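# Stack the 96-well plate from nest N1 onto N2

## Task

Lift the 96-well plate out of plate nest N1 and seat it fully on top of the plate already in nest N2, oriented so its well A1 lies directly above the lower plate's well A1, with the lower plate still lying flat in N2; then release the plate and move the gripper away from it.

## Robot and tools

Robot: two 6-joint arms with parallel-finger grippers, named left_arm and right_arm. The names do not refer to sides of any image. Scene frame: origin on the table top midway between the arms, +x out over the table, +z up, left_arm on the +y side. Root-link poses in that frame: left_arm at (-0.047, +0.242, +0.161) m, quat_wxyz (+0.916, -0.336, +0.213, +0.045); right_arm at (-0.045, -0.239, +0.161) m, quat_wxyz (+0.913, +0.346, +0.197, -0.088). The bases can be tilted, and any mounting plates plus the metal frame behind the arms are fixed obstacles. Viewed from the arms, N1 is the right-hand nest and N2 the left-hand one. Each plate has one clipped corner, and well A1 sits at that corner.

execute_actions(actions, pictures): actions is a list holding at most one item. An empty list sends nothing and just reports the state, with pictures. A motion item is {"rows": [...], "steps": n}, where n is 1 to 15 control steps of 1/30 s each (15 if omitted) and a motion needs at least 4. A wait item is {"steps": n} with n up to 300. It sends nothing and returns once n steps have passed since the previous result, and thinking time counts toward that. Set pictures true to get camera images with a motion or wait result. A refused call moves nothing.

Each row is one flat list of 14 numbers, each in [-1, 1], covering both arms even if only one moves. Order: left_arm waist, shoulder, elbow, wrist pitch, wrist yaw, wrist roll, gripper opening, then the same seven for right_arm. Row k is applied at step k, and the final row repeats if there are fewer rows than steps.

The six joint numbers are offsets, not poses. They are measured from the joint angles printed in the most recent result that lists them. Before any such result, and for later calls within one reply, they are measured from wherever the robot stands when the action begins. They are never measured from the previous row. Scale: 1.0 equals 1.202 rad for waist, 1.258 for shoulder, 1.238 for elbow, 2.073 for wrist pitch, and 2.022 for wrist yaw and for wrist roll. Joint ranges (rad): waist -2.618 to 3.054, shoulder 0.000 to 3.142, elbow 0.000 to 3.142, wrist pitch -1.571 to 1.571, wrist yaw -1.571 to 1.571, wrist roll -2.094 to 2.094. A call is refused if a joint would go more than 0.036 rad beyond its range. True ends may differ by up to 0.036 rad, and commands past them are clipped, giving the line "joint sent to its limit". That line may refer to an earlier action, and its absence does not prove there is room left. An all-zero row is not a pause: it pulls joints back to the reference angles.

The gripper number is absolute, not an offset: +1 fully open, -1 closed. Between the extremes the fingers go to where grip_measured would read that value. To hold something, command about 0.03 below grip_measured for a firm grip, less for a gentler one. Pads push roughly 50 to 62 N each, and less on parts thinner than about 2 mm. Readings can be offset by up to about 1 mm per gripper.

Motion: friction can leave a joint up to about 0.031 rad short, and very small offsets may do nothing. Each joint target stays within a lead of the measured angle: 0.202 rad waist, 0.258 shoulder, 0.238 elbow, 0.573 wrist pitch, 0.522 wrist yaw and roll. Targets that would move the hand more than 70 mm from where it is are scaled back, so big moves take several calls. Between calls the arms keep heading to the last target until they settle or a step is HELD. The final 4 steps of every motion run after its result is returned.

Results: the state line gives, per arm, end_effector_position (m) and end_effector_quat_wxyz in the scene frame. That point lies between the finger pads, about 1 cm behind the fingertips. Fingers point along the gripper's +z and close along its y. Printed positions can be off, more so at long reach. Joint positions and Joint velocities list, per arm, the six joints (rad, rad/s) and then the pad gap (m; 0.094 when fully open). grip_measured is the opening on the command scale. "joint command not followed" means a clearance check altered or blocked some joint targets, while the rest of the row still ran. HELD marks steps where your row was partly or wholly not sent. A "too close" message counts an arm's mount plate and its half of the frame as part of that arm. MOTOR HOT appears from 75 °C. At 90 °C the arm halts for 10 s, and at 100 °C it goes limp and drops. Both are shown as OVER-TEMPERATURE FAULT. Holding loads for long, even while thinking, heats the motors.

Cameras: cam_head_left, cam_head_right, cam_high, cam_low (504x504 each), cam_left_wrist and cam_right_wrist (616x616, fisheye). zoom_image(camera, region) gives a closer view of a rectangle [x0, y0, x1, y1] in pixels of that camera's latest image, measured from its top-left corner and no larger than 504 by 504. read_manual(section="licences") only returns licence text. finished_scene(scene) ends and grades the current scene and cannot be undone; pass the scene's number.

Avoid: dropping the plate from any real height (a few millimetres when placing is fine), knocking anything off the table, tilting or dislodging the lower plate, arms colliding or pressing on each other, and hard slams or pushes. Loose objects may occasionally be nudged by outside forces.

Each tool is called after "Request:" in YAML: its name, and indented under it one key for each argument.

## Session

Request:
execute_actions:
  actions: []

Scene clock: 0.00 s of 13200.00 s.
left_arm: end_effector_position=(+0.3824, +0.5795, +0.3449) grip_measured=+1.000 end_effector_quat_wxyz=(+0.399, -0.683, +0.564, -0.236) | right_arm: end_effector_position=(+0.2203, -0.0109, +0.2397) grip_measured=+1.000 end_effector_quat_wxyz=(-0.004, +0.637, -0.770, +0.020)
Joint positions: left_arm=[-0.095  0.918  1.34  -0.347 -0.486 -0.884  0.094] | right_arm=[ 1.27   2.522  1.821 -1.468  0.655 -0.103  0.094]
Joint velocities: left_arm=[-0.022 -0.012  0.002 -0.022 -0.051 -0.007  0.   ] | right_arm=[ 0.002  0.007 -0.002 -0.066 -0.022  0.022  0.   ]

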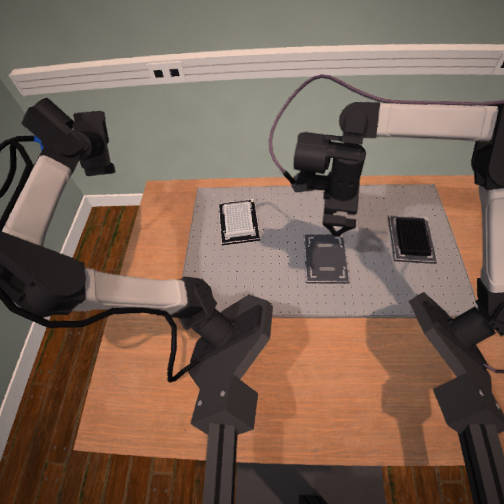

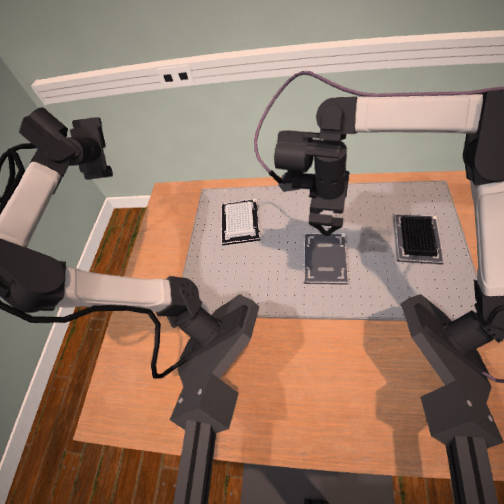

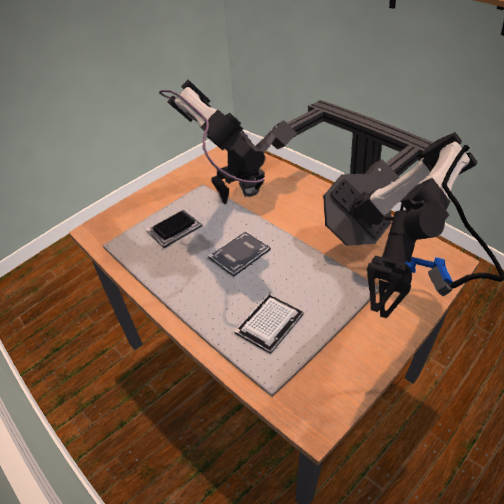

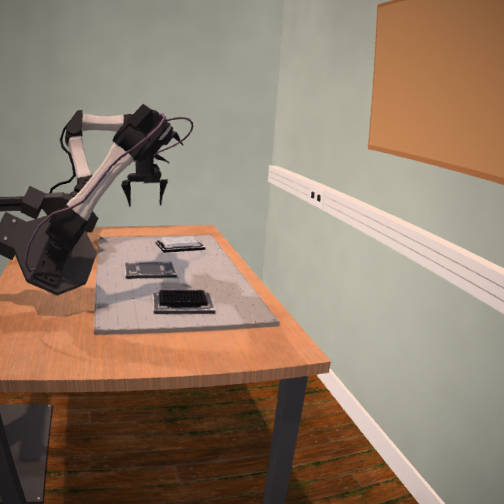

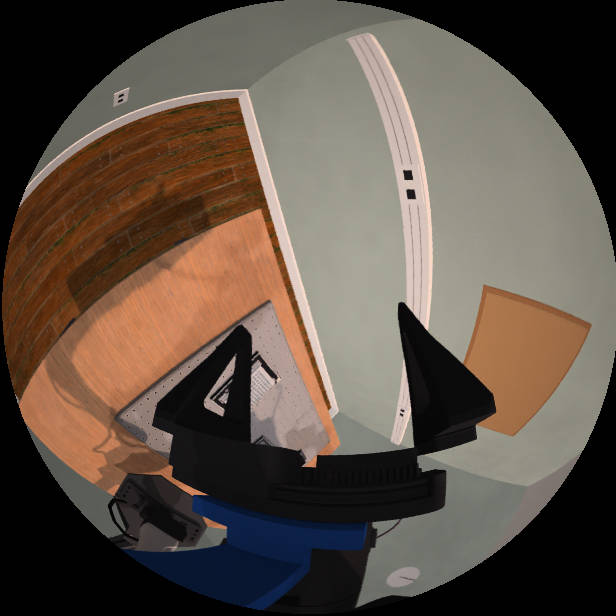

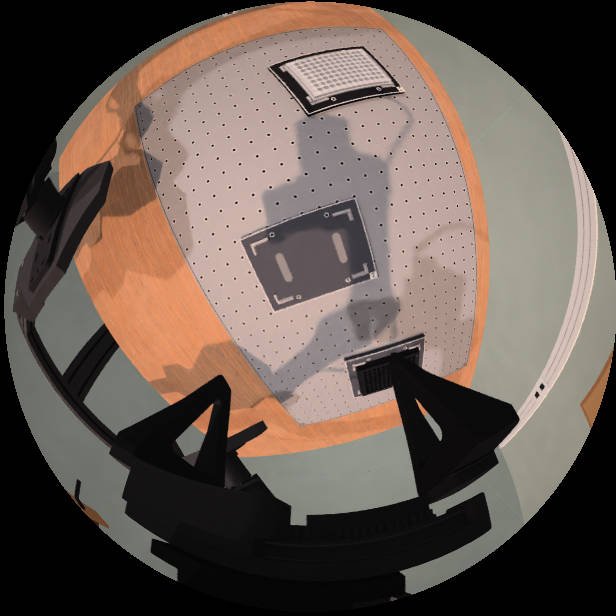

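Request:
execute_actions:
  actions:
    - {"rows":[[-0.219,0.8,0.045,-0.2,-0.15,0.225,1,-0.613,-0.633,-0.54,0.27,0.08,0.195,1]]}

Request:
execute_actions:
  actions:
    - {"steps":45}
  pictures: true

Scene clock: 0.73 s of 13200.00 s.
left_arm: end_effector_position=(+0.4330, +0.4064, +0.2254) grip_measured=+1.000 end_effector_quat_wxyz=(+0.226, -0.425, +0.869, -0.114) | right_arm: end_effector_position=(+0.3077, -0.1825, +0.1730) grip_measured=+1.000 end_effector_quat_wxyz=(+0.048, -0.187, +0.980, +0.039)
Joint positions: left_arm=[-0.336  1.369  1.383 -0.603 -0.707 -0.548  0.094] | right_arm=[ 0.809  1.878  1.264 -0.992  0.771  0.207  0.094]
Joint velocities: left_arm=[-0.134  1.663 -0.017 -0.418 -0.344  0.52   0.   ] | right_arm=[-1.619 -1.8   -0.999  0.418  0.095  0.403  0.   ]
Steps of this call (steps 1 to 11: nothing new was sent; steps 12 to 22: the first 11 steps of this action). Readings (joint positions):
12: left_arm=[-0.114 0.930 1.348 -0.371 -0.517 -0.848] | right_arm=[1.262 2.497 1.787 -1.413 0.666 -0.067]
13: left_arm=[-0.154 0.953 1.365 -0.402 -0.552 -0.802] | right_arm=[1.245 2.453 1.724 -1.328 0.677 -0.018]
15: left_arm=[-0.230 1.020 1.381 -0.452 -0.601 -0.725] | right_arm=[1.176 2.342 1.608 -1.207 0.703 0.060]
19: left_arm=[-0.312 1.203 1.383 -0.548 -0.671 -0.609] | right_arm=[0.977 2.079 1.398 -1.050 0.749 0.162]
22: the state above

Scene clock: 2.23 s of 13200.00 s.
left_arm: end_effector_position=(+0.3766, +0.2541, +0.0613) grip_measured=+1.000 end_effector_quat_wxyz=(+0.000, -0.147, +0.989, -0.002) | right_arm: end_effector_position=(+0.3134, -0.2817, +0.1255) grip_measured=+1.000 end_effector_quat_wxyz=(+0.009, +0.002, +1.000, +0.002)
Joint positions: left_arm=[-0.351  1.939  1.383 -0.742 -0.781 -0.436  0.094] | right_arm=[ 0.529  1.712  1.178 -0.919  0.817  0.282  0.094]
Joint velocities: left_arm=[ 0.002 -0.012 -0.012 -0.037  0.022 -0.007  0.   ] | right_arm=[-0.007  0.002  0.002  0.022 -0.066 -0.081  0.   ]
Kept back: nothing.
Steps of this call (steps 1 to 4: the last 4 steps of your previous action; steps 5 to 45: the robot went on to your last target). Readings (joint positions):
1: left_arm=[-0.340 1.429 1.383 -0.617 -0.717 -0.533] | right_arm=[0.749 1.820 1.236 -0.981 0.777 0.220]
2: left_arm=[-0.343 1.489 1.383 -0.630 -0.725 -0.519] | right_arm=[0.684 1.774 1.218 -0.970 0.783 0.231]
4: left_arm=[-0.346 1.612 1.383 -0.650 -0.738 -0.497] | right_arm=[0.565 1.722 1.204 -0.950 0.801 0.251]
8: left_arm=[-0.349 1.858 1.383 -0.684 -0.758 -0.465] | right_arm=[0.513 1.712 1.185 -0.931 0.817 0.271]
45: the state above
All arms were judged still, so your last target was given up. Only a new action makes them travel on or press farther. Fingers that are still opening or closing keep moving.

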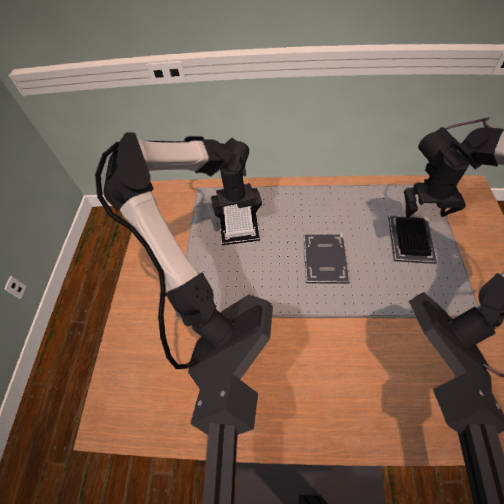

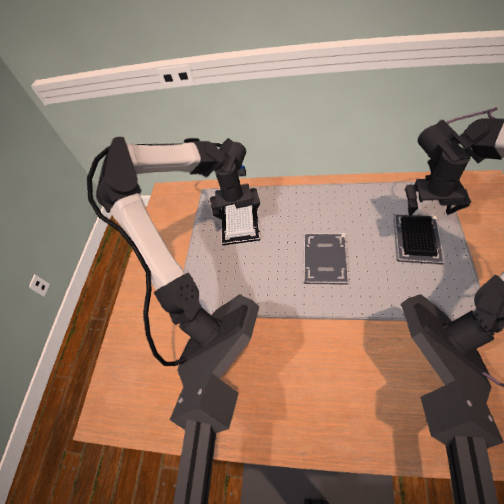

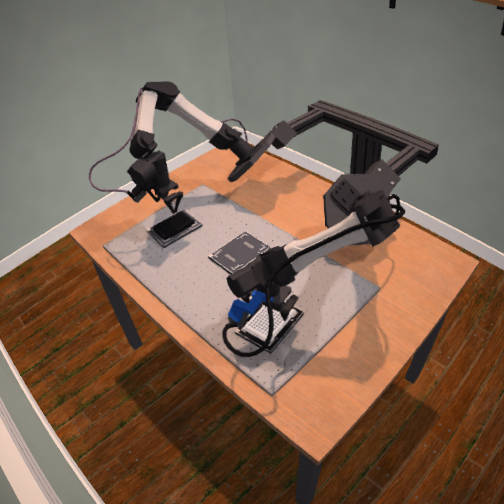

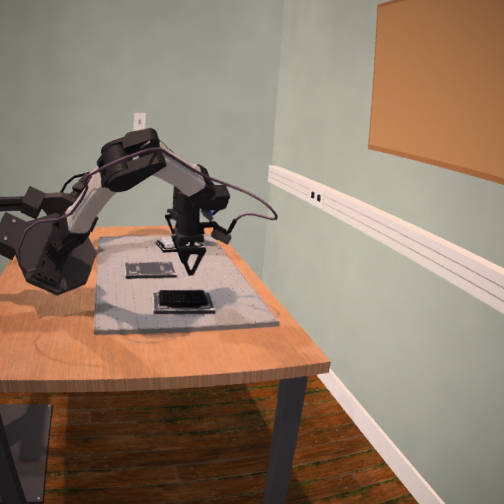

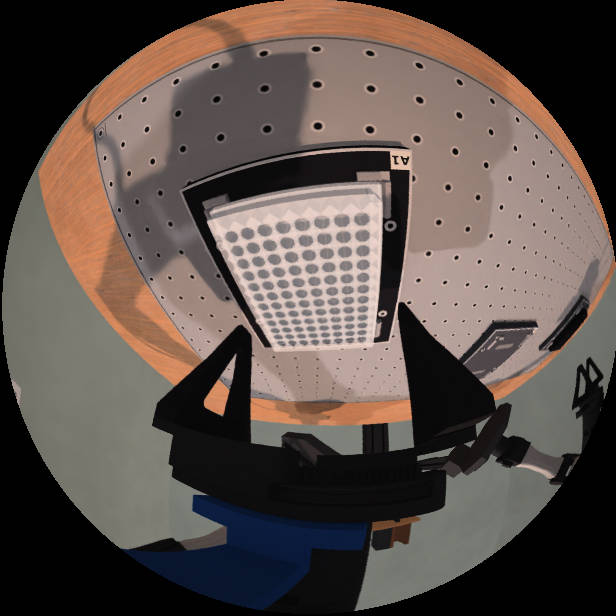

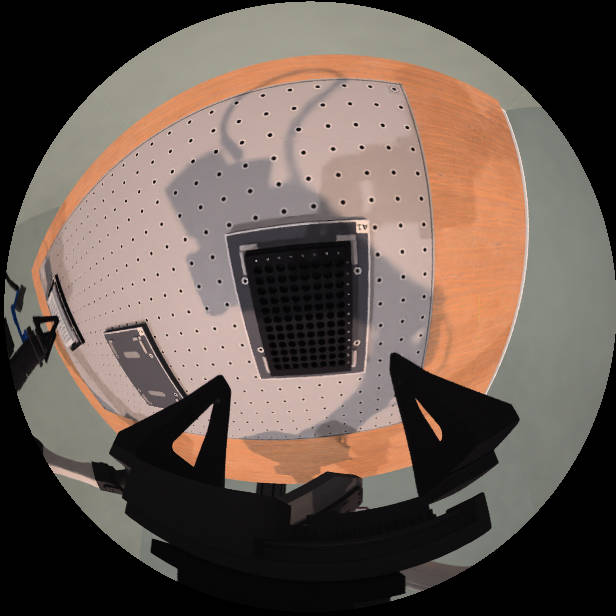

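Request:
zoom_image:
  camera: "cam_left_wrist"
  region: [180,140,420,360]

Region (180, 140, 420, 360) of cam_left_wrist's 616x616 image, scaled by 2.100, with more detail than that image has; it fills the top 462 rows of this view, and the rest is white.

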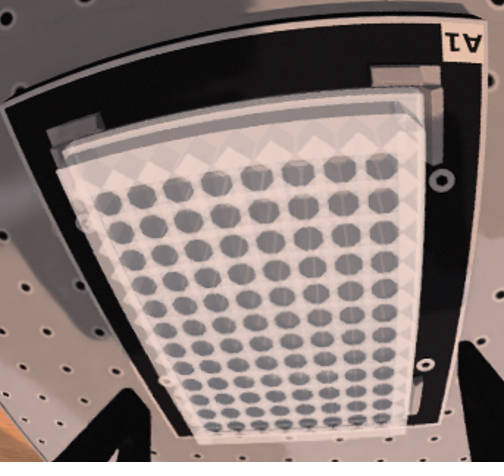

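Request:
execute_actions:
  actions:
    - {"rows":[[0.03,0.03,0,0.03,0.004,0.022,1,0,0,0,0,0,0,1]]}

Request:
execute_actions:
  actions:
    - {"steps":15}
  pictures: true

Scene clock: 2.93 s of 13200.00 s.
left_arm: end_effector_position=(+0.3790, +0.2589, +0.0480) grip_measured=+1.000 end_effector_quat_wxyz=(-0.001, -0.148, +0.989, +0.003) | right_arm: end_effector_position=(+0.3134, -0.2817, +0.1255) grip_measured=+1.000 end_effector_quat_wxyz=(+0.009, +0.002, +1.000, +0.002)
Joint positions: left_arm=[-0.32   1.958  1.383 -0.702 -0.78  -0.401  0.094] | right_arm=[ 0.529  1.712  1.178 -0.919  0.817  0.282  0.094]
Joint velocities: left_arm=[-0.007  0.002 -0.027  0.007 -0.007  0.066  0.   ] | right_arm=[-0.017  0.012 -0.022  0.022 -0.007  0.007  0.   ]
Steps of this call (steps 1 to 10: nothing new was sent; steps 11 to 21: the first 11 steps of this action). Readings (joint positions):
11: left_arm=[-0.349 1.940 1.383 -0.738 -0.780 -0.430] | right_arm=[0.529 1.712 1.178 -0.919 0.817 0.282]
12: left_arm=[-0.344 1.943 1.383 -0.729 -0.780 -0.423] | right_arm=[0.529 1.712 1.178 -0.919 0.817 0.282]
14: left_arm=[-0.330 1.950 1.383 -0.716 -0.780 -0.414] | right_arm=[0.529 1.712 1.178 -0.919 0.817 0.282]
18: left_arm=[-0.320 1.958 1.383 -0.706 -0.780 -0.404] | right_arm=[0.529 1.712 1.178 -0.919 0.817 0.282]
21: the state above

Scene clock: 3.43 s of 13200.00 s.
left_arm: end_effector_position=(+0.3797, +0.2588, +0.0480) grip_measured=+1.000 end_effector_quat_wxyz=(-0.000, -0.148, +0.989, +0.003) | right_arm: end_effector_position=(+0.3134, -0.2817, +0.1255) grip_measured=+1.000 end_effector_quat_wxyz=(+0.009, +0.002, +1.000, +0.002)
Joint positions: left_arm=[-0.32   1.958  1.383 -0.698 -0.78  -0.397  0.094] | right_arm=[ 0.529  1.712  1.178 -0.919  0.817  0.282  0.094]
Joint velocities: left_arm=[-0.007 -0.007 -0.017  0.037  0.037 -0.051  0.   ] | right_arm=[-0.002 -0.007 -0.017 -0.007 -0.007  0.037  0.   ]
Kept back: nothing.
Steps of this call (steps 1 to 4: the last 4 steps of your previous action; steps 5 to 15: the robot went on to your last target). Readings (joint positions):
1: left_arm=[-0.320 1.958 1.383 -0.701 -0.780 -0.400] | right_arm=[0.529 1.712 1.178 -0.919 0.817 0.282]
2: left_arm=[-0.320 1.958 1.383 -0.700 -0.780 -0.400] | right_arm=[0.529 1.712 1.178 -0.919 0.817 0.282]
4: left_arm=[-0.320 1.958 1.383 -0.699 -0.780 -0.399] | right_arm=[0.529 1.712 1.178 -0.919 0.817 0.282]
8: left_arm=[-0.320 1.958 1.383 -0.698 -0.780 -0.398] | right_arm=[0.529 1.712 1.178 -0.919 0.817 0.282]
15: the state above
All arms were judged still, so your last target was given up. Only a new action makes them travel on or press farther. Fingers that are still opening or closing keep moving.

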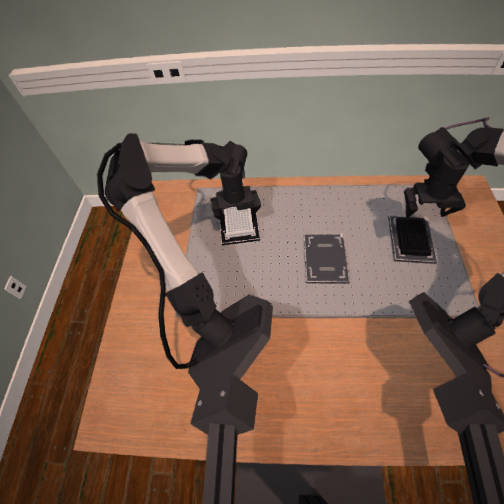

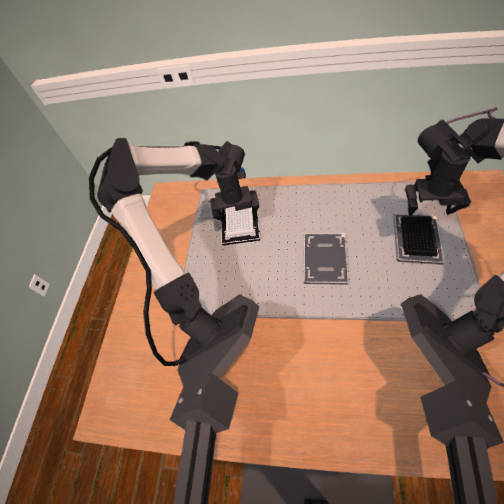

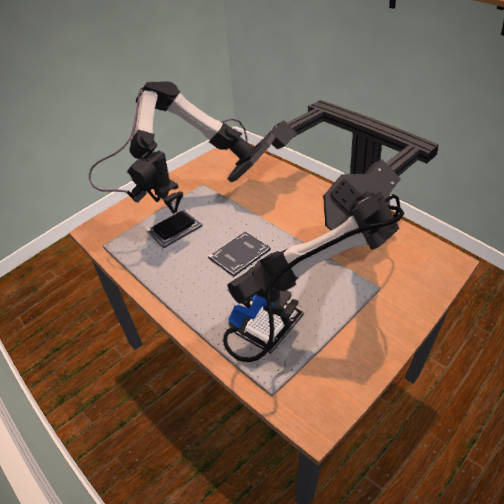

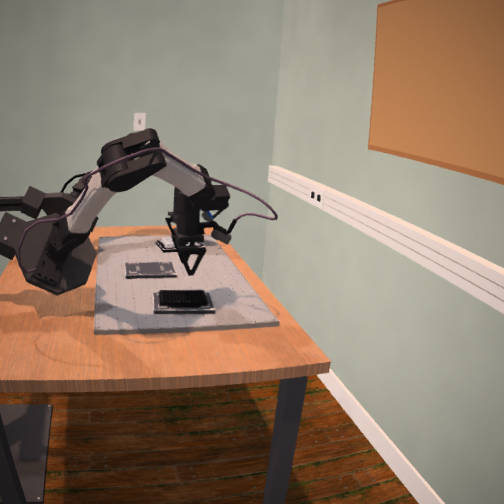

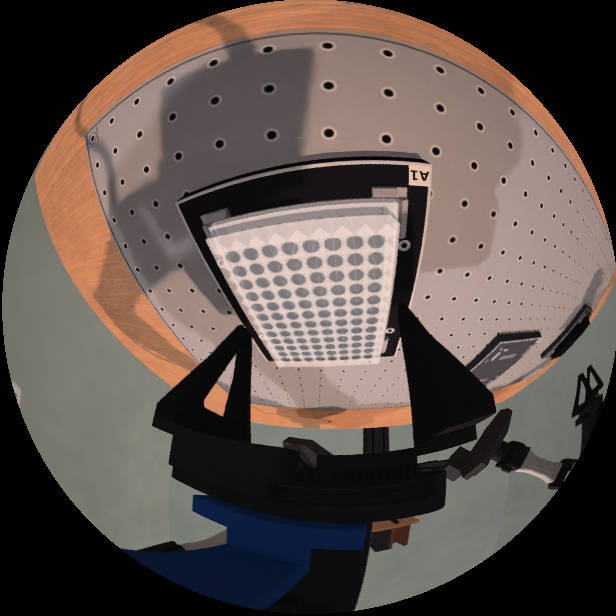

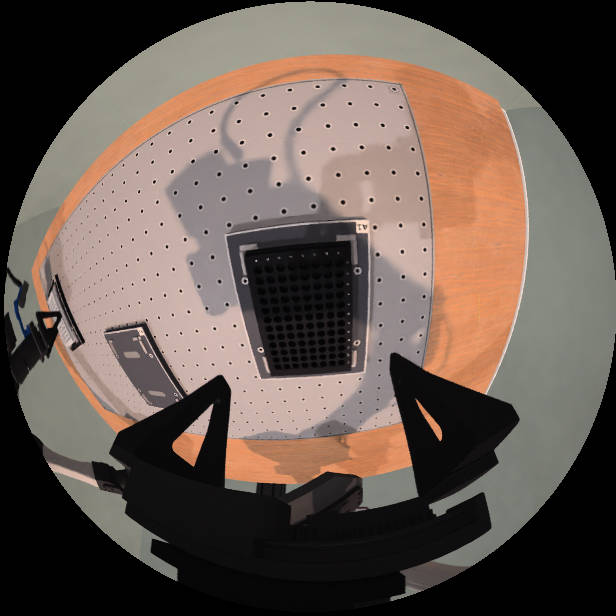

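Request:
execute_actions:
  actions:
    - {"rows":[[0.021,0.034,0,0.024,0.007,0.015,1,0,0,0,0,0,0,1]]}

Request:
execute_actions:
  actions:
    - {"rows":[[0,0,0,0,0,0,0.7,0,0,0,0,0,0,1]]}
  pictures: true

Scene clock: 3.90 s of 13200.00 s.
left_arm: end_effector_position=(+0.3794, +0.2575, +0.0363) grip_measured=+1.000 end_effector_quat_wxyz=(-0.005, -0.145, +0.989, +0.004) | right_arm: end_effector_position=(+0.3134, -0.2817, +0.1255) grip_measured=+1.000 end_effector_quat_wxyz=(+0.009, +0.002, +1.000, +0.002)
Joint positions: left_arm=[-0.301  1.983  1.383 -0.669 -0.774 -0.376  0.094] | right_arm=[ 0.529  1.712  1.178 -0.919  0.817  0.282  0.094]
Joint velocities: left_arm=[-0.017 -0.022 -0.002  0.007 -0.007 -0.051  0.   ] | right_arm=[-0.012 -0.012 -0.002 -0.081  0.007 -0.007  0.   ]
Steps of this call (steps 1 to 3: nothing new was sent; steps 4 to 14: the first 11 steps of this action). Readings (joint positions):
4: left_arm=[-0.318 1.960 1.383 -0.695 -0.779 -0.394] | right_arm=[0.529 1.712 1.178 -0.919 0.817 0.282]
5: left_arm=[-0.316 1.963 1.383 -0.687 -0.778 -0.390] | right_arm=[0.529 1.712 1.178 -0.919 0.817 0.282]
7: left_arm=[-0.308 1.972 1.383 -0.678 -0.777 -0.384] | right_arm=[0.529 1.712 1.178 -0.919 0.817 0.282]
11: left_arm=[-0.301 1.983 1.383 -0.672 -0.775 -0.378] | right_arm=[0.529 1.712 1.178 -0.919 0.817 0.282]
14: the state above

Scene clock: 4.40 s of 13200.00 s.
left_arm: end_effector_position=(+0.3798, +0.2580, +0.0363) grip_measured=+0.783 end_effector_quat_wxyz=(-0.004, -0.145, +0.989, +0.005) | right_arm: end_effector_position=(+0.3134, -0.2817, +0.1255) grip_measured=+1.000 end_effector_quat_wxyz=(+0.009, +0.002, +1.000, +0.002)
Joint positions: left_arm=[-0.301  1.983  1.383 -0.667 -0.778 -0.375  0.084] | right_arm=[ 0.529  1.712  1.178 -0.919  0.817  0.282  0.094]
Joint velocities: left_arm=[ 0.002  0.002  0.007 -0.022  0.022 -0.022 -0.   ] | right_arm=[-0.017 -0.007  0.012  0.022 -0.037 -0.007  0.   ]
Steps of this call (steps 1 to 4: the last 4 steps of your previous action; steps 5 to 15: the first 11 steps of this action, its rows measured from where the robot was after step 4). Readings (joint positions):
4: left_arm=[-0.301 1.983 1.383 -0.667 -0.774 -0.375] | right_arm=[0.529 1.712 1.178 -0.919 0.817 0.282]
5: left_arm=[-0.301 1.983 1.383 -0.667 -0.774 -0.375] | right_arm=[0.529 1.712 1.178 -0.919 0.817 0.282]
6: left_arm=[-0.301 1.983 1.383 -0.667 -0.777 -0.375] | right_arm=[0.529 1.712 1.178 -0.919 0.817 0.282]
8: left_arm=[-0.301 1.983 1.383 -0.667 -0.778 -0.375] | right_arm=[0.529 1.712 1.178 -0.919 0.817 0.282]
12: left_arm=[-0.301 1.983 1.383 -0.667 -0.778 -0.375] | right_arm=[0.529 1.712 1.178 -0.919 0.817 0.282]
15: the state above

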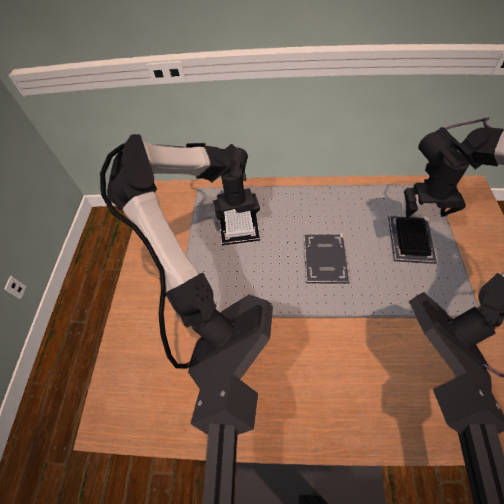

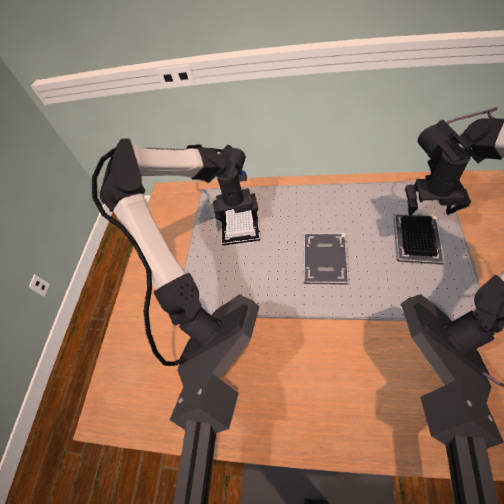

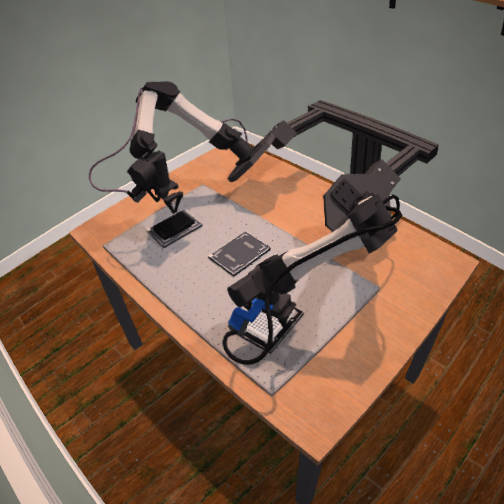

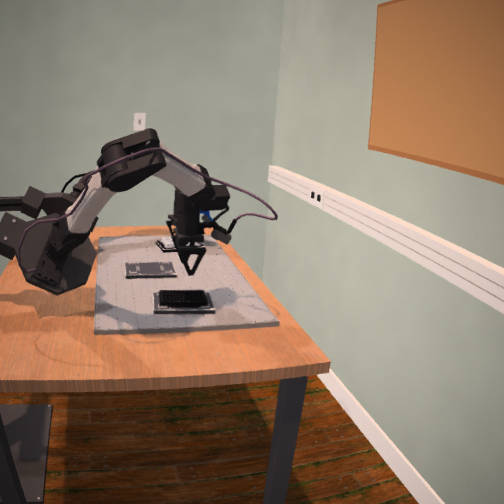

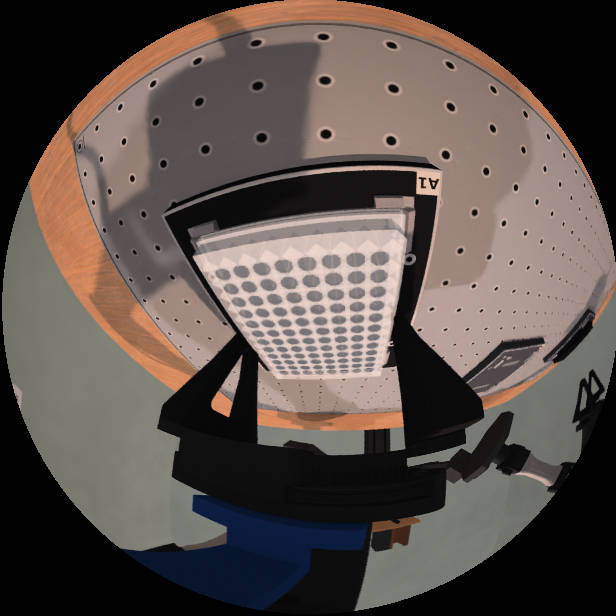

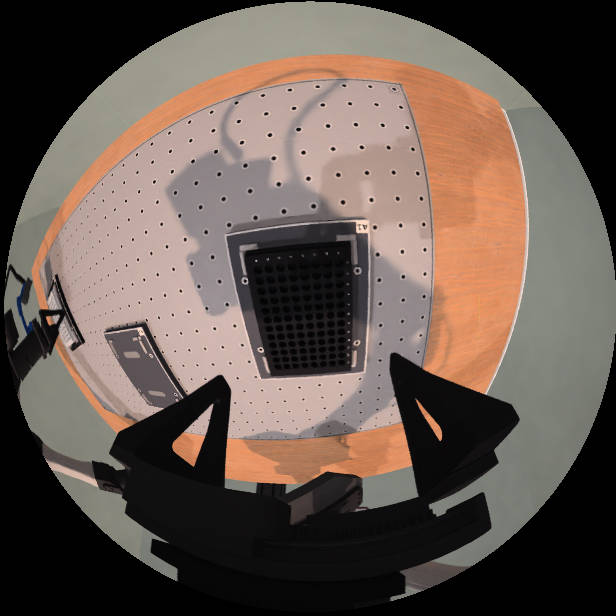

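Request:
execute_actions:
  actions:
    - {"rows":[[-0.012,-0.02,0,-0.015,0,0,0.7,0,0,0,0,0,0,1],[-0.02,-0.028,0,-0.025,0,0,0.7,0,0,0,0,0,0,1],[-0.03,-0.038,0.005,-0.035,0,0,0.7,0,0,0,0,0,0,1],[-0.04,-0.048,0.01,-0.045,0,0,0.7,0,0,0,0,0,0,1],[-0.05,-0.058,0.015,-0.057,-0.005,0,0.7,0,0,0,0,0,0,1],[-0.06,-0.068,0.02,-0.068,-0.006,0,0.7,0,0,0,0,0,0,1],[-0.072,-0.08,0.025,-0.08,-0.007,0,0.7,0,0,0,0,0,0,1]]}

Request:
execute_actions:
  actions:
    - {"steps":10}

Scene clock: 4.93 s of 13200.00 s.
left_arm: end_effector_position=(+0.3804, +0.2546, +0.0835) grip_measured=+0.783 end_effector_quat_wxyz=(+0.015, -0.108, +0.994, -0.011) | right_arm: end_effector_position=(+0.3134, -0.2817, +0.1255) grip_measured=+1.000 end_effector_quat_wxyz=(+0.009, +0.002, +1.000, +0.002)
Joint positions: left_arm=[-0.388  1.895  1.391 -0.782 -0.781 -0.375  0.084] | right_arm=[ 0.529  1.712  1.178 -0.919  0.817  0.282  0.094]
Joint velocities: left_arm=[-0.042 -0.129  0.095 -0.198  0.037  0.022 -0.   ] | right_arm=[-0.002 -0.012  0.012  0.037 -0.037 -0.066  0.   ]
Steps of this call (steps 1 to 4: the last 4 steps of your previous action; step 5: the robot went on to your last target; steps 6 to 16: the first 11 steps of this action). Readings (joint positions):
6: left_arm=[-0.301 1.983 1.383 -0.668 -0.778 -0.375] | right_arm=[0.529 1.712 1.178 -0.919 0.817 0.282]
7: left_arm=[-0.303 1.981 1.383 -0.671 -0.778 -0.375] | right_arm=[0.529 1.712 1.178 -0.919 0.817 0.282]
9: left_arm=[-0.313 1.971 1.383 -0.687 -0.778 -0.375] | right_arm=[0.529 1.712 1.178 -0.919 0.817 0.282]
13: left_arm=[-0.364 1.922 1.383 -0.752 -0.780 -0.375] | right_arm=[0.529 1.712 1.178 -0.919 0.817 0.282]
16: the state above

Scene clock: 5.27 s of 13200.00 s.
left_arm: end_effector_position=(+0.3775, +0.2571, +0.0852) grip_measured=+0.783 end_effector_quat_wxyz=(+0.009, -0.102, +0.995, -0.007) | right_arm: end_effector_position=(+0.3134, -0.2817, +0.1255) grip_measured=+1.000 end_effector_quat_wxyz=(+0.009, +0.002, +1.000, +0.002)
Joint positions: left_arm=[-0.389  1.892  1.396 -0.809 -0.784 -0.375  0.084] | right_arm=[ 0.529  1.712  1.178 -0.919  0.817  0.282  0.094]
Joint velocities: left_arm=[-0.002 -0.017 -0.002 -0.007 -0.037  0.007 -0.   ] | right_arm=[-0.012  0.002 -0.022 -0.037 -0.022  0.037  0.   ]
Kept back: nothing.
Steps of this call (steps 1 to 4: the last 4 steps of your previous action; steps 5 to 10: the robot went on to your last target). Readings (joint positions):
1: left_arm=[-0.389 1.893 1.394 -0.787 -0.781 -0.375] | right_arm=[0.529 1.712 1.178 -0.919 0.817 0.282]
2: left_arm=[-0.389 1.892 1.395 -0.790 -0.783 -0.375] | right_arm=[0.529 1.712 1.178 -0.919 0.817 0.282]
4: left_arm=[-0.389 1.892 1.396 -0.797 -0.784 -0.375] | right_arm=[0.529 1.712 1.178 -0.919 0.817 0.282]
8: left_arm=[-0.389 1.892 1.396 -0.807 -0.784 -0.375] | right_arm=[0.529 1.712 1.178 -0.919 0.817 0.282]
10: the state above

Request:
execute_actions:
  actions:
    - {"rows":[[-0.03,0.04,0.05,-0.01,0,0.04,0.7,0,0,0,0,0,0,1],[-0.06,0.09,0.1,-0.02,0,0.09,0.7,0,0,0,0,0,0,1],[-0.09,0.14,0.15,-0.03,0,0.14,0.7,0,0,0,0,0,0,1],[-0.12,0.19,0.2,-0.04,-0.005,0.19,0.7,0,0,0,0,0,0,1],[-0.14,0.24,0.25,-0.05,-0.005,0.24,0.7,0,0,0,0,0,0,1],[-0.16,0.29,0.3,-0.06,-0.01,0.29,0.7,0,0,0,0,0,0,1],[-0.18,0.34,0.35,-0.07,-0.01,0.34,0.7,0,0,0,0,0,0,1],[-0.2,0.39,0.4,-0.08,-0.015,0.39,0.7,0,0,0,0,0,0,1],[-0.215,0.44,0.45,-0.09,-0.015,0.44,0.7,0,0,0,0,0,0,1],[-0.23,0.49,0.5,-0.1,-0.015,0.48,0.7,0,0,0,0,0,0,1],[-0.24,0.54,0.55,-0.11,-0.015,0.52,0.7,0,0,0,0,0,0,1],[-0.25,0.59,0.6,-0.115,-0.015,0.56,0.7,0,0,0,0,0,0,1],[-0.258,0.64,0.64,-0.12,-0.015,0.6,0.7,0,0,0,0,0,0,1],[-0.264,0.69,0.68,-0.126,-0.015,0.63,0.7,0,0,0,0,0,0,1],[-0.267,0.722,0.7,-0.126,-0.015,0.655,0.7,0,0,0,0,0,0,1]]}

Request:
execute_actions:
  actions:
    - {"steps":30}
  pictures: true

Scene clock: 6.00 s of 13200.00 s.
left_arm: end_effector_position=(+0.4436, +0.0820, +0.1098) grip_measured=+0.783 end_effector_quat_wxyz=(+0.075, +0.344, +0.936, -0.017) | right_arm: end_effector_position=(+0.3134, -0.2817, +0.1255) grip_measured=+1.000 end_effector_quat_wxyz=(+0.009, +0.002, +1.000, +0.002)
Joint positions: left_arm=[-0.646  2.429  1.965 -0.919 -0.805  0.302  0.084] | right_arm=[ 0.529  1.712  1.178 -0.919  0.817  0.282  0.094]
Joint velocities: left_arm=[-0.662  1.961  1.795 -0.432 -0.051  2.498 -0.   ] | right_arm=[-0.022 -0.007  0.002  0.081 -0.022 -0.022  0.   ]
Steps of this call (steps 1 to 11: the robot went on to your last target; steps 12 to 22: the first 11 steps of this action). Readings (joint positions):
12: left_arm=[-0.392 1.896 1.401 -0.817 -0.784 -0.364] | right_arm=[0.529 1.712 1.178 -0.919 0.817 0.282]
13: left_arm=[-0.399 1.912 1.425 -0.831 -0.786 -0.338] | right_arm=[0.529 1.712 1.178 -0.919 0.817 0.282]
15: left_arm=[-0.439 1.989 1.525 -0.856 -0.793 -0.243] | right_arm=[0.529 1.712 1.178 -0.919 0.817 0.282]
19: left_arm=[-0.565 2.226 1.776 -0.879 -0.802 0.040] | right_arm=[0.529 1.712 1.178 -0.919 0.817 0.282]
22: the state above

Scene clock: 7.00 s of 13200.00 s.
left_arm: end_effector_position=(+0.3911, -0.0148, +0.0546) grip_measured=+0.783 end_effector_quat_wxyz=(+0.019, +0.706, +0.708, -0.002) | right_arm: end_effector_position=(+0.3134, -0.2817, +0.1255) grip_measured=+1.000 end_effector_quat_wxyz=(+0.009, +0.002, +1.000, +0.002)
Joint positions: left_arm=[-0.716  2.816  2.241 -1.051 -0.805  0.942  0.084] | right_arm=[ 0.529  1.712  1.178 -0.919  0.817  0.282  0.094]
Joint velocities: left_arm=[-0.007  0.002 -0.007 -0.051 -0.007 -0.037 -0.001] | right_arm=[-0.007  0.012 -0.002 -0.022  0.051 -0.051  0.   ]
Kept back: nothing.
Steps of this call (steps 1 to 4: the last 4 steps of your previous action; steps 5 to 30: the robot went on to your last target). Readings (joint positions):
1: left_arm=[-0.667 2.496 2.026 -0.935 -0.805 0.388] | right_arm=[0.529 1.712 1.178 -0.919 0.817 0.282]
2: left_arm=[-0.685 2.563 2.083 -0.950 -0.805 0.472] | right_arm=[0.529 1.712 1.178 -0.919 0.817 0.282]
4: left_arm=[-0.710 2.688 2.183 -0.974 -0.805 0.629] | right_arm=[0.529 1.712 1.178 -0.919 0.817 0.282]
8: left_arm=[-0.722 2.819 2.222 -1.014 -0.804 0.816] | right_arm=[0.529 1.712 1.178 -0.919 0.817 0.282]
30: the state above

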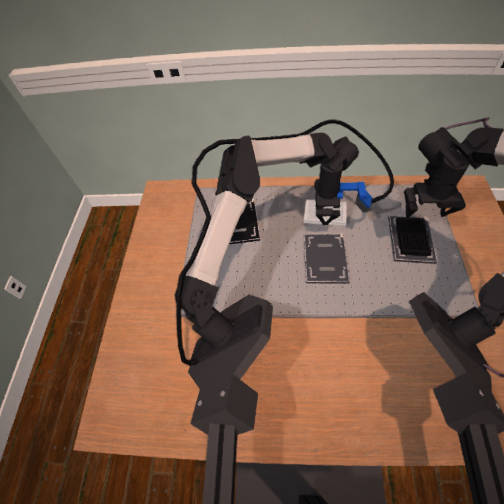

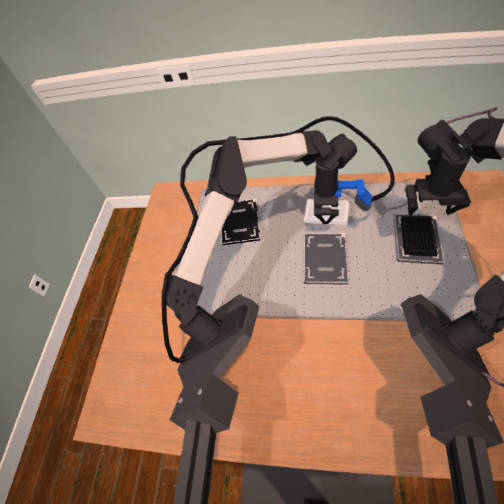

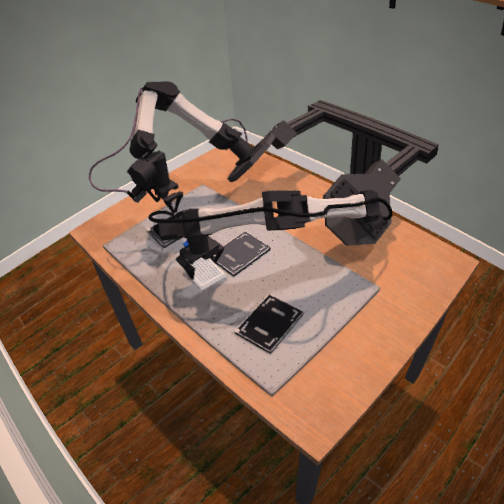

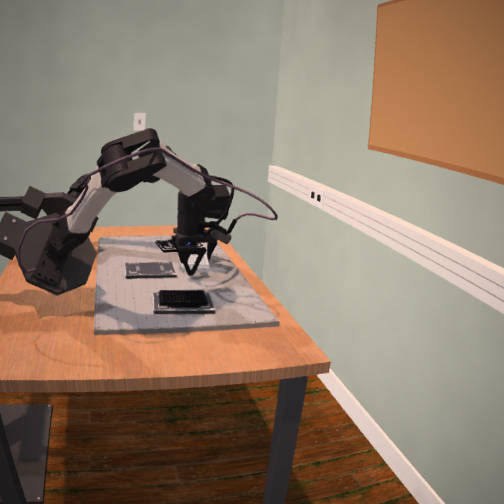

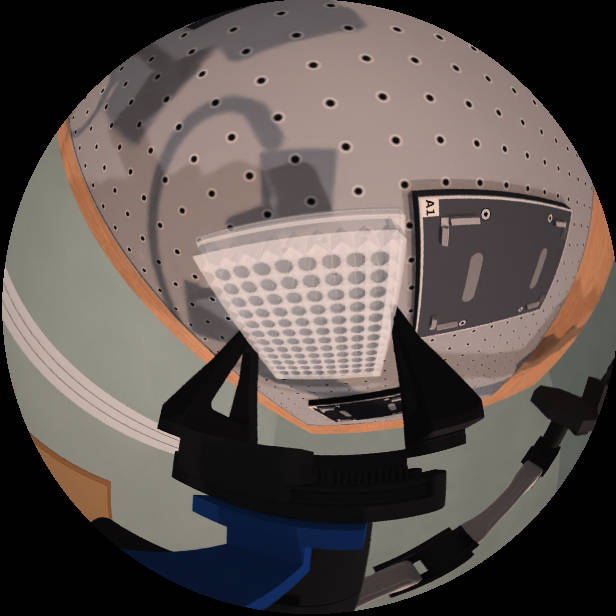

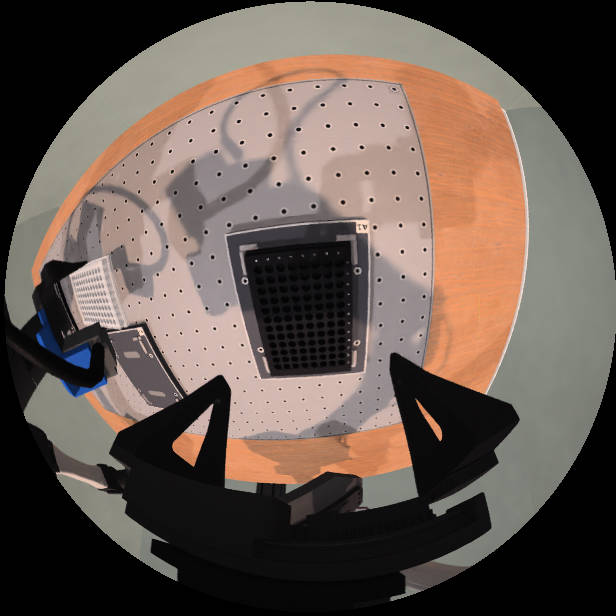

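Request:
execute_actions:
  actions:
    - {"rows":[[0.012,0.015,0,0.008,-0.007,0,0.7,0,0,0,0,0,0,1],[0.02,0.02,0,0.012,-0.007,0,0.7,0,0,0,0,0,0,1],[0.028,0.025,0,0.016,-0.007,0,0.7,0,0,0,0,0,0,1],[0.036,0.03,0,0.02,-0.007,0,0.7,0,0,0,0,0,0,1],[0.042,0.032,0,0.022,-0.007,0,0.7,0,0,0,0,0,0,1],[0.048,0.032,0,0.022,-0.007,0,0.7,0,0,0,0,0,0,1]]}

Request:
execute_actions:
  actions:
    - {"steps":15}

Scene clock: 7.53 s of 13200.00 s.
left_arm: end_effector_position=(+0.3933, -0.0019, +0.0267) grip_measured=+0.784 end_effector_quat_wxyz=(-0.001, +0.693, +0.721, -0.004) | right_arm: end_effector_position=(+0.3134, -0.2817, +0.1255) grip_measured=+1.000 end_effector_quat_wxyz=(+0.009, +0.002, +1.000, +0.002)
Joint positions: left_arm=[-0.66   2.837  2.241 -1.028 -0.81   0.944  0.084] | right_arm=[ 0.529  1.712  1.178 -0.919  0.817  0.282  0.094]
Joint velocities: left_arm=[-0.11   0.002 -0.007 -0.037 -0.095 -0.022  0.   ] | right_arm=[ 0.002 -0.017 -0.012 -0.007  0.022 -0.051  0.   ]
Steps of this call (steps 1 to 5: the robot went on to your last target; steps 6 to 16: the first 11 steps of this action). Readings (joint positions):
6: left_arm=[-0.715 2.816 2.241 -1.051 -0.806 0.943] | right_arm=[0.529 1.712 1.178 -0.919 0.817 0.282]
7: left_arm=[-0.714 2.816 2.241 -1.051 -0.806 0.943] | right_arm=[0.529 1.712 1.178 -0.919 0.817 0.282]
9: left_arm=[-0.707 2.818 2.241 -1.045 -0.807 0.943] | right_arm=[0.529 1.712 1.178 -0.919 0.817 0.282]
13: left_arm=[-0.673 2.831 2.241 -1.030 -0.808 0.943] | right_arm=[0.529 1.712 1.178 -0.919 0.817 0.282]
16: the state above

Scene clock: 8.03 s of 13200.00 s.
left_arm: end_effector_position=(+0.3942, -0.0028, +0.0273) grip_measured=+0.784 end_effector_quat_wxyz=(+0.002, +0.692, +0.722, -0.003) | right_arm: end_effector_position=(+0.3134, -0.2817, +0.1255) grip_measured=+1.000 end_effector_quat_wxyz=(+0.009, +0.002, +1.000, +0.002)
Joint positions: left_arm=[-0.662  2.837  2.241 -1.022 -0.812  0.944  0.084] | right_arm=[ 0.529  1.712  1.178 -0.919  0.817  0.282  0.094]
Joint velocities: left_arm=[ 0.007 -0.007 -0.022 -0.051 -0.022 -0.022  0.   ] | right_arm=[-0.002  0.002 -0.012 -0.051 -0.081  0.007  0.   ]
Kept back: nothing.
Steps of this call (steps 1 to 4: the last 4 steps of your previous action; steps 5 to 15: the robot went on to your last target). Readings (joint positions):
1: left_arm=[-0.662 2.837 2.241 -1.025 -0.811 0.944] | right_arm=[0.529 1.712 1.178 -0.919 0.817 0.282]
2: left_arm=[-0.662 2.837 2.241 -1.024 -0.811 0.944] | right_arm=[0.529 1.712 1.178 -0.919 0.817 0.282]
4: left_arm=[-0.662 2.837 2.241 -1.024 -0.811 0.944] | right_arm=[0.529 1.712 1.178 -0.919 0.817 0.282]
8: left_arm=[-0.662 2.837 2.241 -1.022 -0.811 0.944] | right_arm=[0.529 1.712 1.178 -0.919 0.817 0.282]
15: the state above
All arms were judged still, so your last target was given up. Only a new action makes them travel on or press farther. Fingers that are still opening or closing keep moving.

Request:
execute_actions:
  actions:
    - {"rows":[[0,0,0,0,0,0,1,0,0,0,0,0,0,1],[0,0,0,0,0,0,1,0,0,0,0,0,0,1],[0,0,0,0,0,0,1,0,0,0,0,0,0,1],[0,0,0,0,0,0,1,0,0,0,0,0,0,1],[-0.02,-0.02,0,-0.012,0,0,1,0,0,0,0,0,0,1],[-0.04,-0.03,0,-0.02,0,0,1,0,0,0,0,0,0,1],[-0.06,-0.04,0,-0.028,0,0,1,0,0,0,0,0,0,1]]}

Request:
execute_actions:
  actions:
    - {"rows":[[0.1,-1,-0.6,0,0,-0.4,1,0,0,0,0,0,-0.64,1]]}

Request:
execute_actions:
  actions:
    - {"steps":25}

Scene clock: 8.60 s of 13200.00 s.
left_arm: end_effector_position=(+0.3927, -0.0157, +0.0592) grip_measured=+1.000 end_effector_quat_wxyz=(+0.023, +0.707, +0.707, +0.003) | right_arm: end_effector_position=(+0.3134, -0.2817, +0.1255) grip_measured=+1.000 end_effector_quat_wxyz=(+0.009, +0.002, +1.000, +0.002)
Joint positions: left_arm=[-0.724  2.811  2.241 -1.05  -0.812  0.944  0.094] | right_arm=[ 0.529  1.712  1.178 -0.919  0.817  0.282  0.094]
Joint velocities: left_arm=[-0.359 -0.164  0.007 -0.081  0.022 -0.007  0.   ] | right_arm=[-0.007 -0.002  0.007 -0.022 -0.051 -0.037  0.   ]
Steps of this call (steps 1 to 6: nothing new was sent; steps 7 to 17: the first 11 steps of this action). Readings (joint positions):
7: left_arm=[-0.662 2.837 2.241 -1.022 -0.812 0.944] | right_arm=[0.529 1.712 1.178 -0.919 0.817 0.282]
8: left_arm=[-0.662 2.837 2.241 -1.022 -0.812 0.944] | right_arm=[0.529 1.712 1.178 -0.919 0.817 0.282]
10: left_arm=[-0.662 2.837 2.241 -1.022 -0.812 0.944] | right_arm=[0.529 1.712 1.178 -0.919 0.817 0.282]
14: left_arm=[-0.684 2.829 2.241 -1.040 -0.812 0.944] | right_arm=[0.529 1.712 1.178 -0.919 0.817 0.282]
17: the state above

Scene clock: 9.10 s of 13200.00 s.
left_arm: end_effector_position=(+0.3582, +0.1770, +0.1228) grip_measured=+1.000 end_effector_quat_wxyz=(-0.009, +0.385, +0.923, -0.005) | right_arm: end_effector_position=(+0.3134, -0.2817, +0.1255) grip_measured=+1.000 end_effector_quat_wxyz=(+0.009, -0.482, +0.876, -0.003)
Joint positions: left_arm=[-0.61   2.074  1.54  -1.057 -0.807  0.263  0.094] | right_arm=[ 0.529  1.712  1.178 -0.919  0.817 -0.728  0.094]
Joint velocities: left_arm=[-0.066 -2.117 -0.696 -0.242 -0.007 -0.711  0.   ] | right_arm=[-0.002  0.007 -0.007 -0.037  0.051 -1.883  0.   ]
Steps of this call (steps 1 to 4: the last 4 steps of your previous action; steps 5 to 15: the first 11 steps of this action, its rows measured from where the robot was after step 4). Readings (joint positions):
4: left_arm=[-0.746 2.798 2.241 -1.053 -0.812 0.944] | right_arm=[0.529 1.712 1.178 -0.919 0.817 0.282]
5: left_arm=[-0.740 2.775 2.207 -1.038 -0.809 0.890] | right_arm=[0.529 1.712 1.178 -0.919 0.817 0.210]
6: left_arm=[-0.731 2.732 2.138 -1.034 -0.805 0.815] | right_arm=[0.529 1.712 1.178 -0.919 0.817 0.111]
8: left_arm=[-0.694 2.623 2.003 -1.038 -0.803 0.661] | right_arm=[0.529 1.712 1.178 -0.919 0.817 -0.084]
12: left_arm=[-0.620 2.322 1.703 -1.034 -0.806 0.371] | right_arm=[0.529 1.712 1.178 -0.919 0.817 -0.474]
15: the state above

Scene clock: 9.93 s of 13200.00 s.
left_arm: end_effector_position=(+0.3961, +0.3149, +0.2550) grip_measured=+1.000 end_effector_quat_wxyz=(+0.175, +0.136, +0.975, -0.035) | right_arm: end_effector_position=(+0.3134, -0.2817, +0.1255) grip_measured=+1.000 end_effector_quat_wxyz=(+0.009, -0.597, +0.802, -0.004)
Joint positions: left_arm=[-0.619  1.526  1.523 -1.047 -0.818  0.142  0.094] | right_arm=[ 0.529  1.712  1.178 -0.919  0.817 -1.002  0.094]
Joint velocities: left_arm=[-0.017  0.002  0.002 -0.066  0.051 -0.007  0.   ] | right_arm=[-0.017 -0.012 -0.007  0.037  0.022  0.037  0.   ]
Kept back: nothing.
Steps of this call (steps 1 to 4: the last 4 steps of your previous action; steps 5 to 25: the robot went on to your last target). Readings (joint positions):
1: left_arm=[-0.612 2.002 1.526 -1.061 -0.807 0.243] | right_arm=[0.529 1.712 1.178 -0.919 0.817 -0.783]
2: left_arm=[-0.615 1.933 1.523 -1.060 -0.807 0.227] | right_arm=[0.529 1.712 1.178 -0.919 0.817 -0.827]
4: left_arm=[-0.618 1.793 1.523 -1.054 -0.808 0.202] | right_arm=[0.529 1.712 1.178 -0.919 0.817 -0.891]
8: left_arm=[-0.619 1.543 1.523 -1.046 -0.812 0.166] | right_arm=[0.529 1.712 1.178 -0.919 0.817 -0.958]
25: the state above


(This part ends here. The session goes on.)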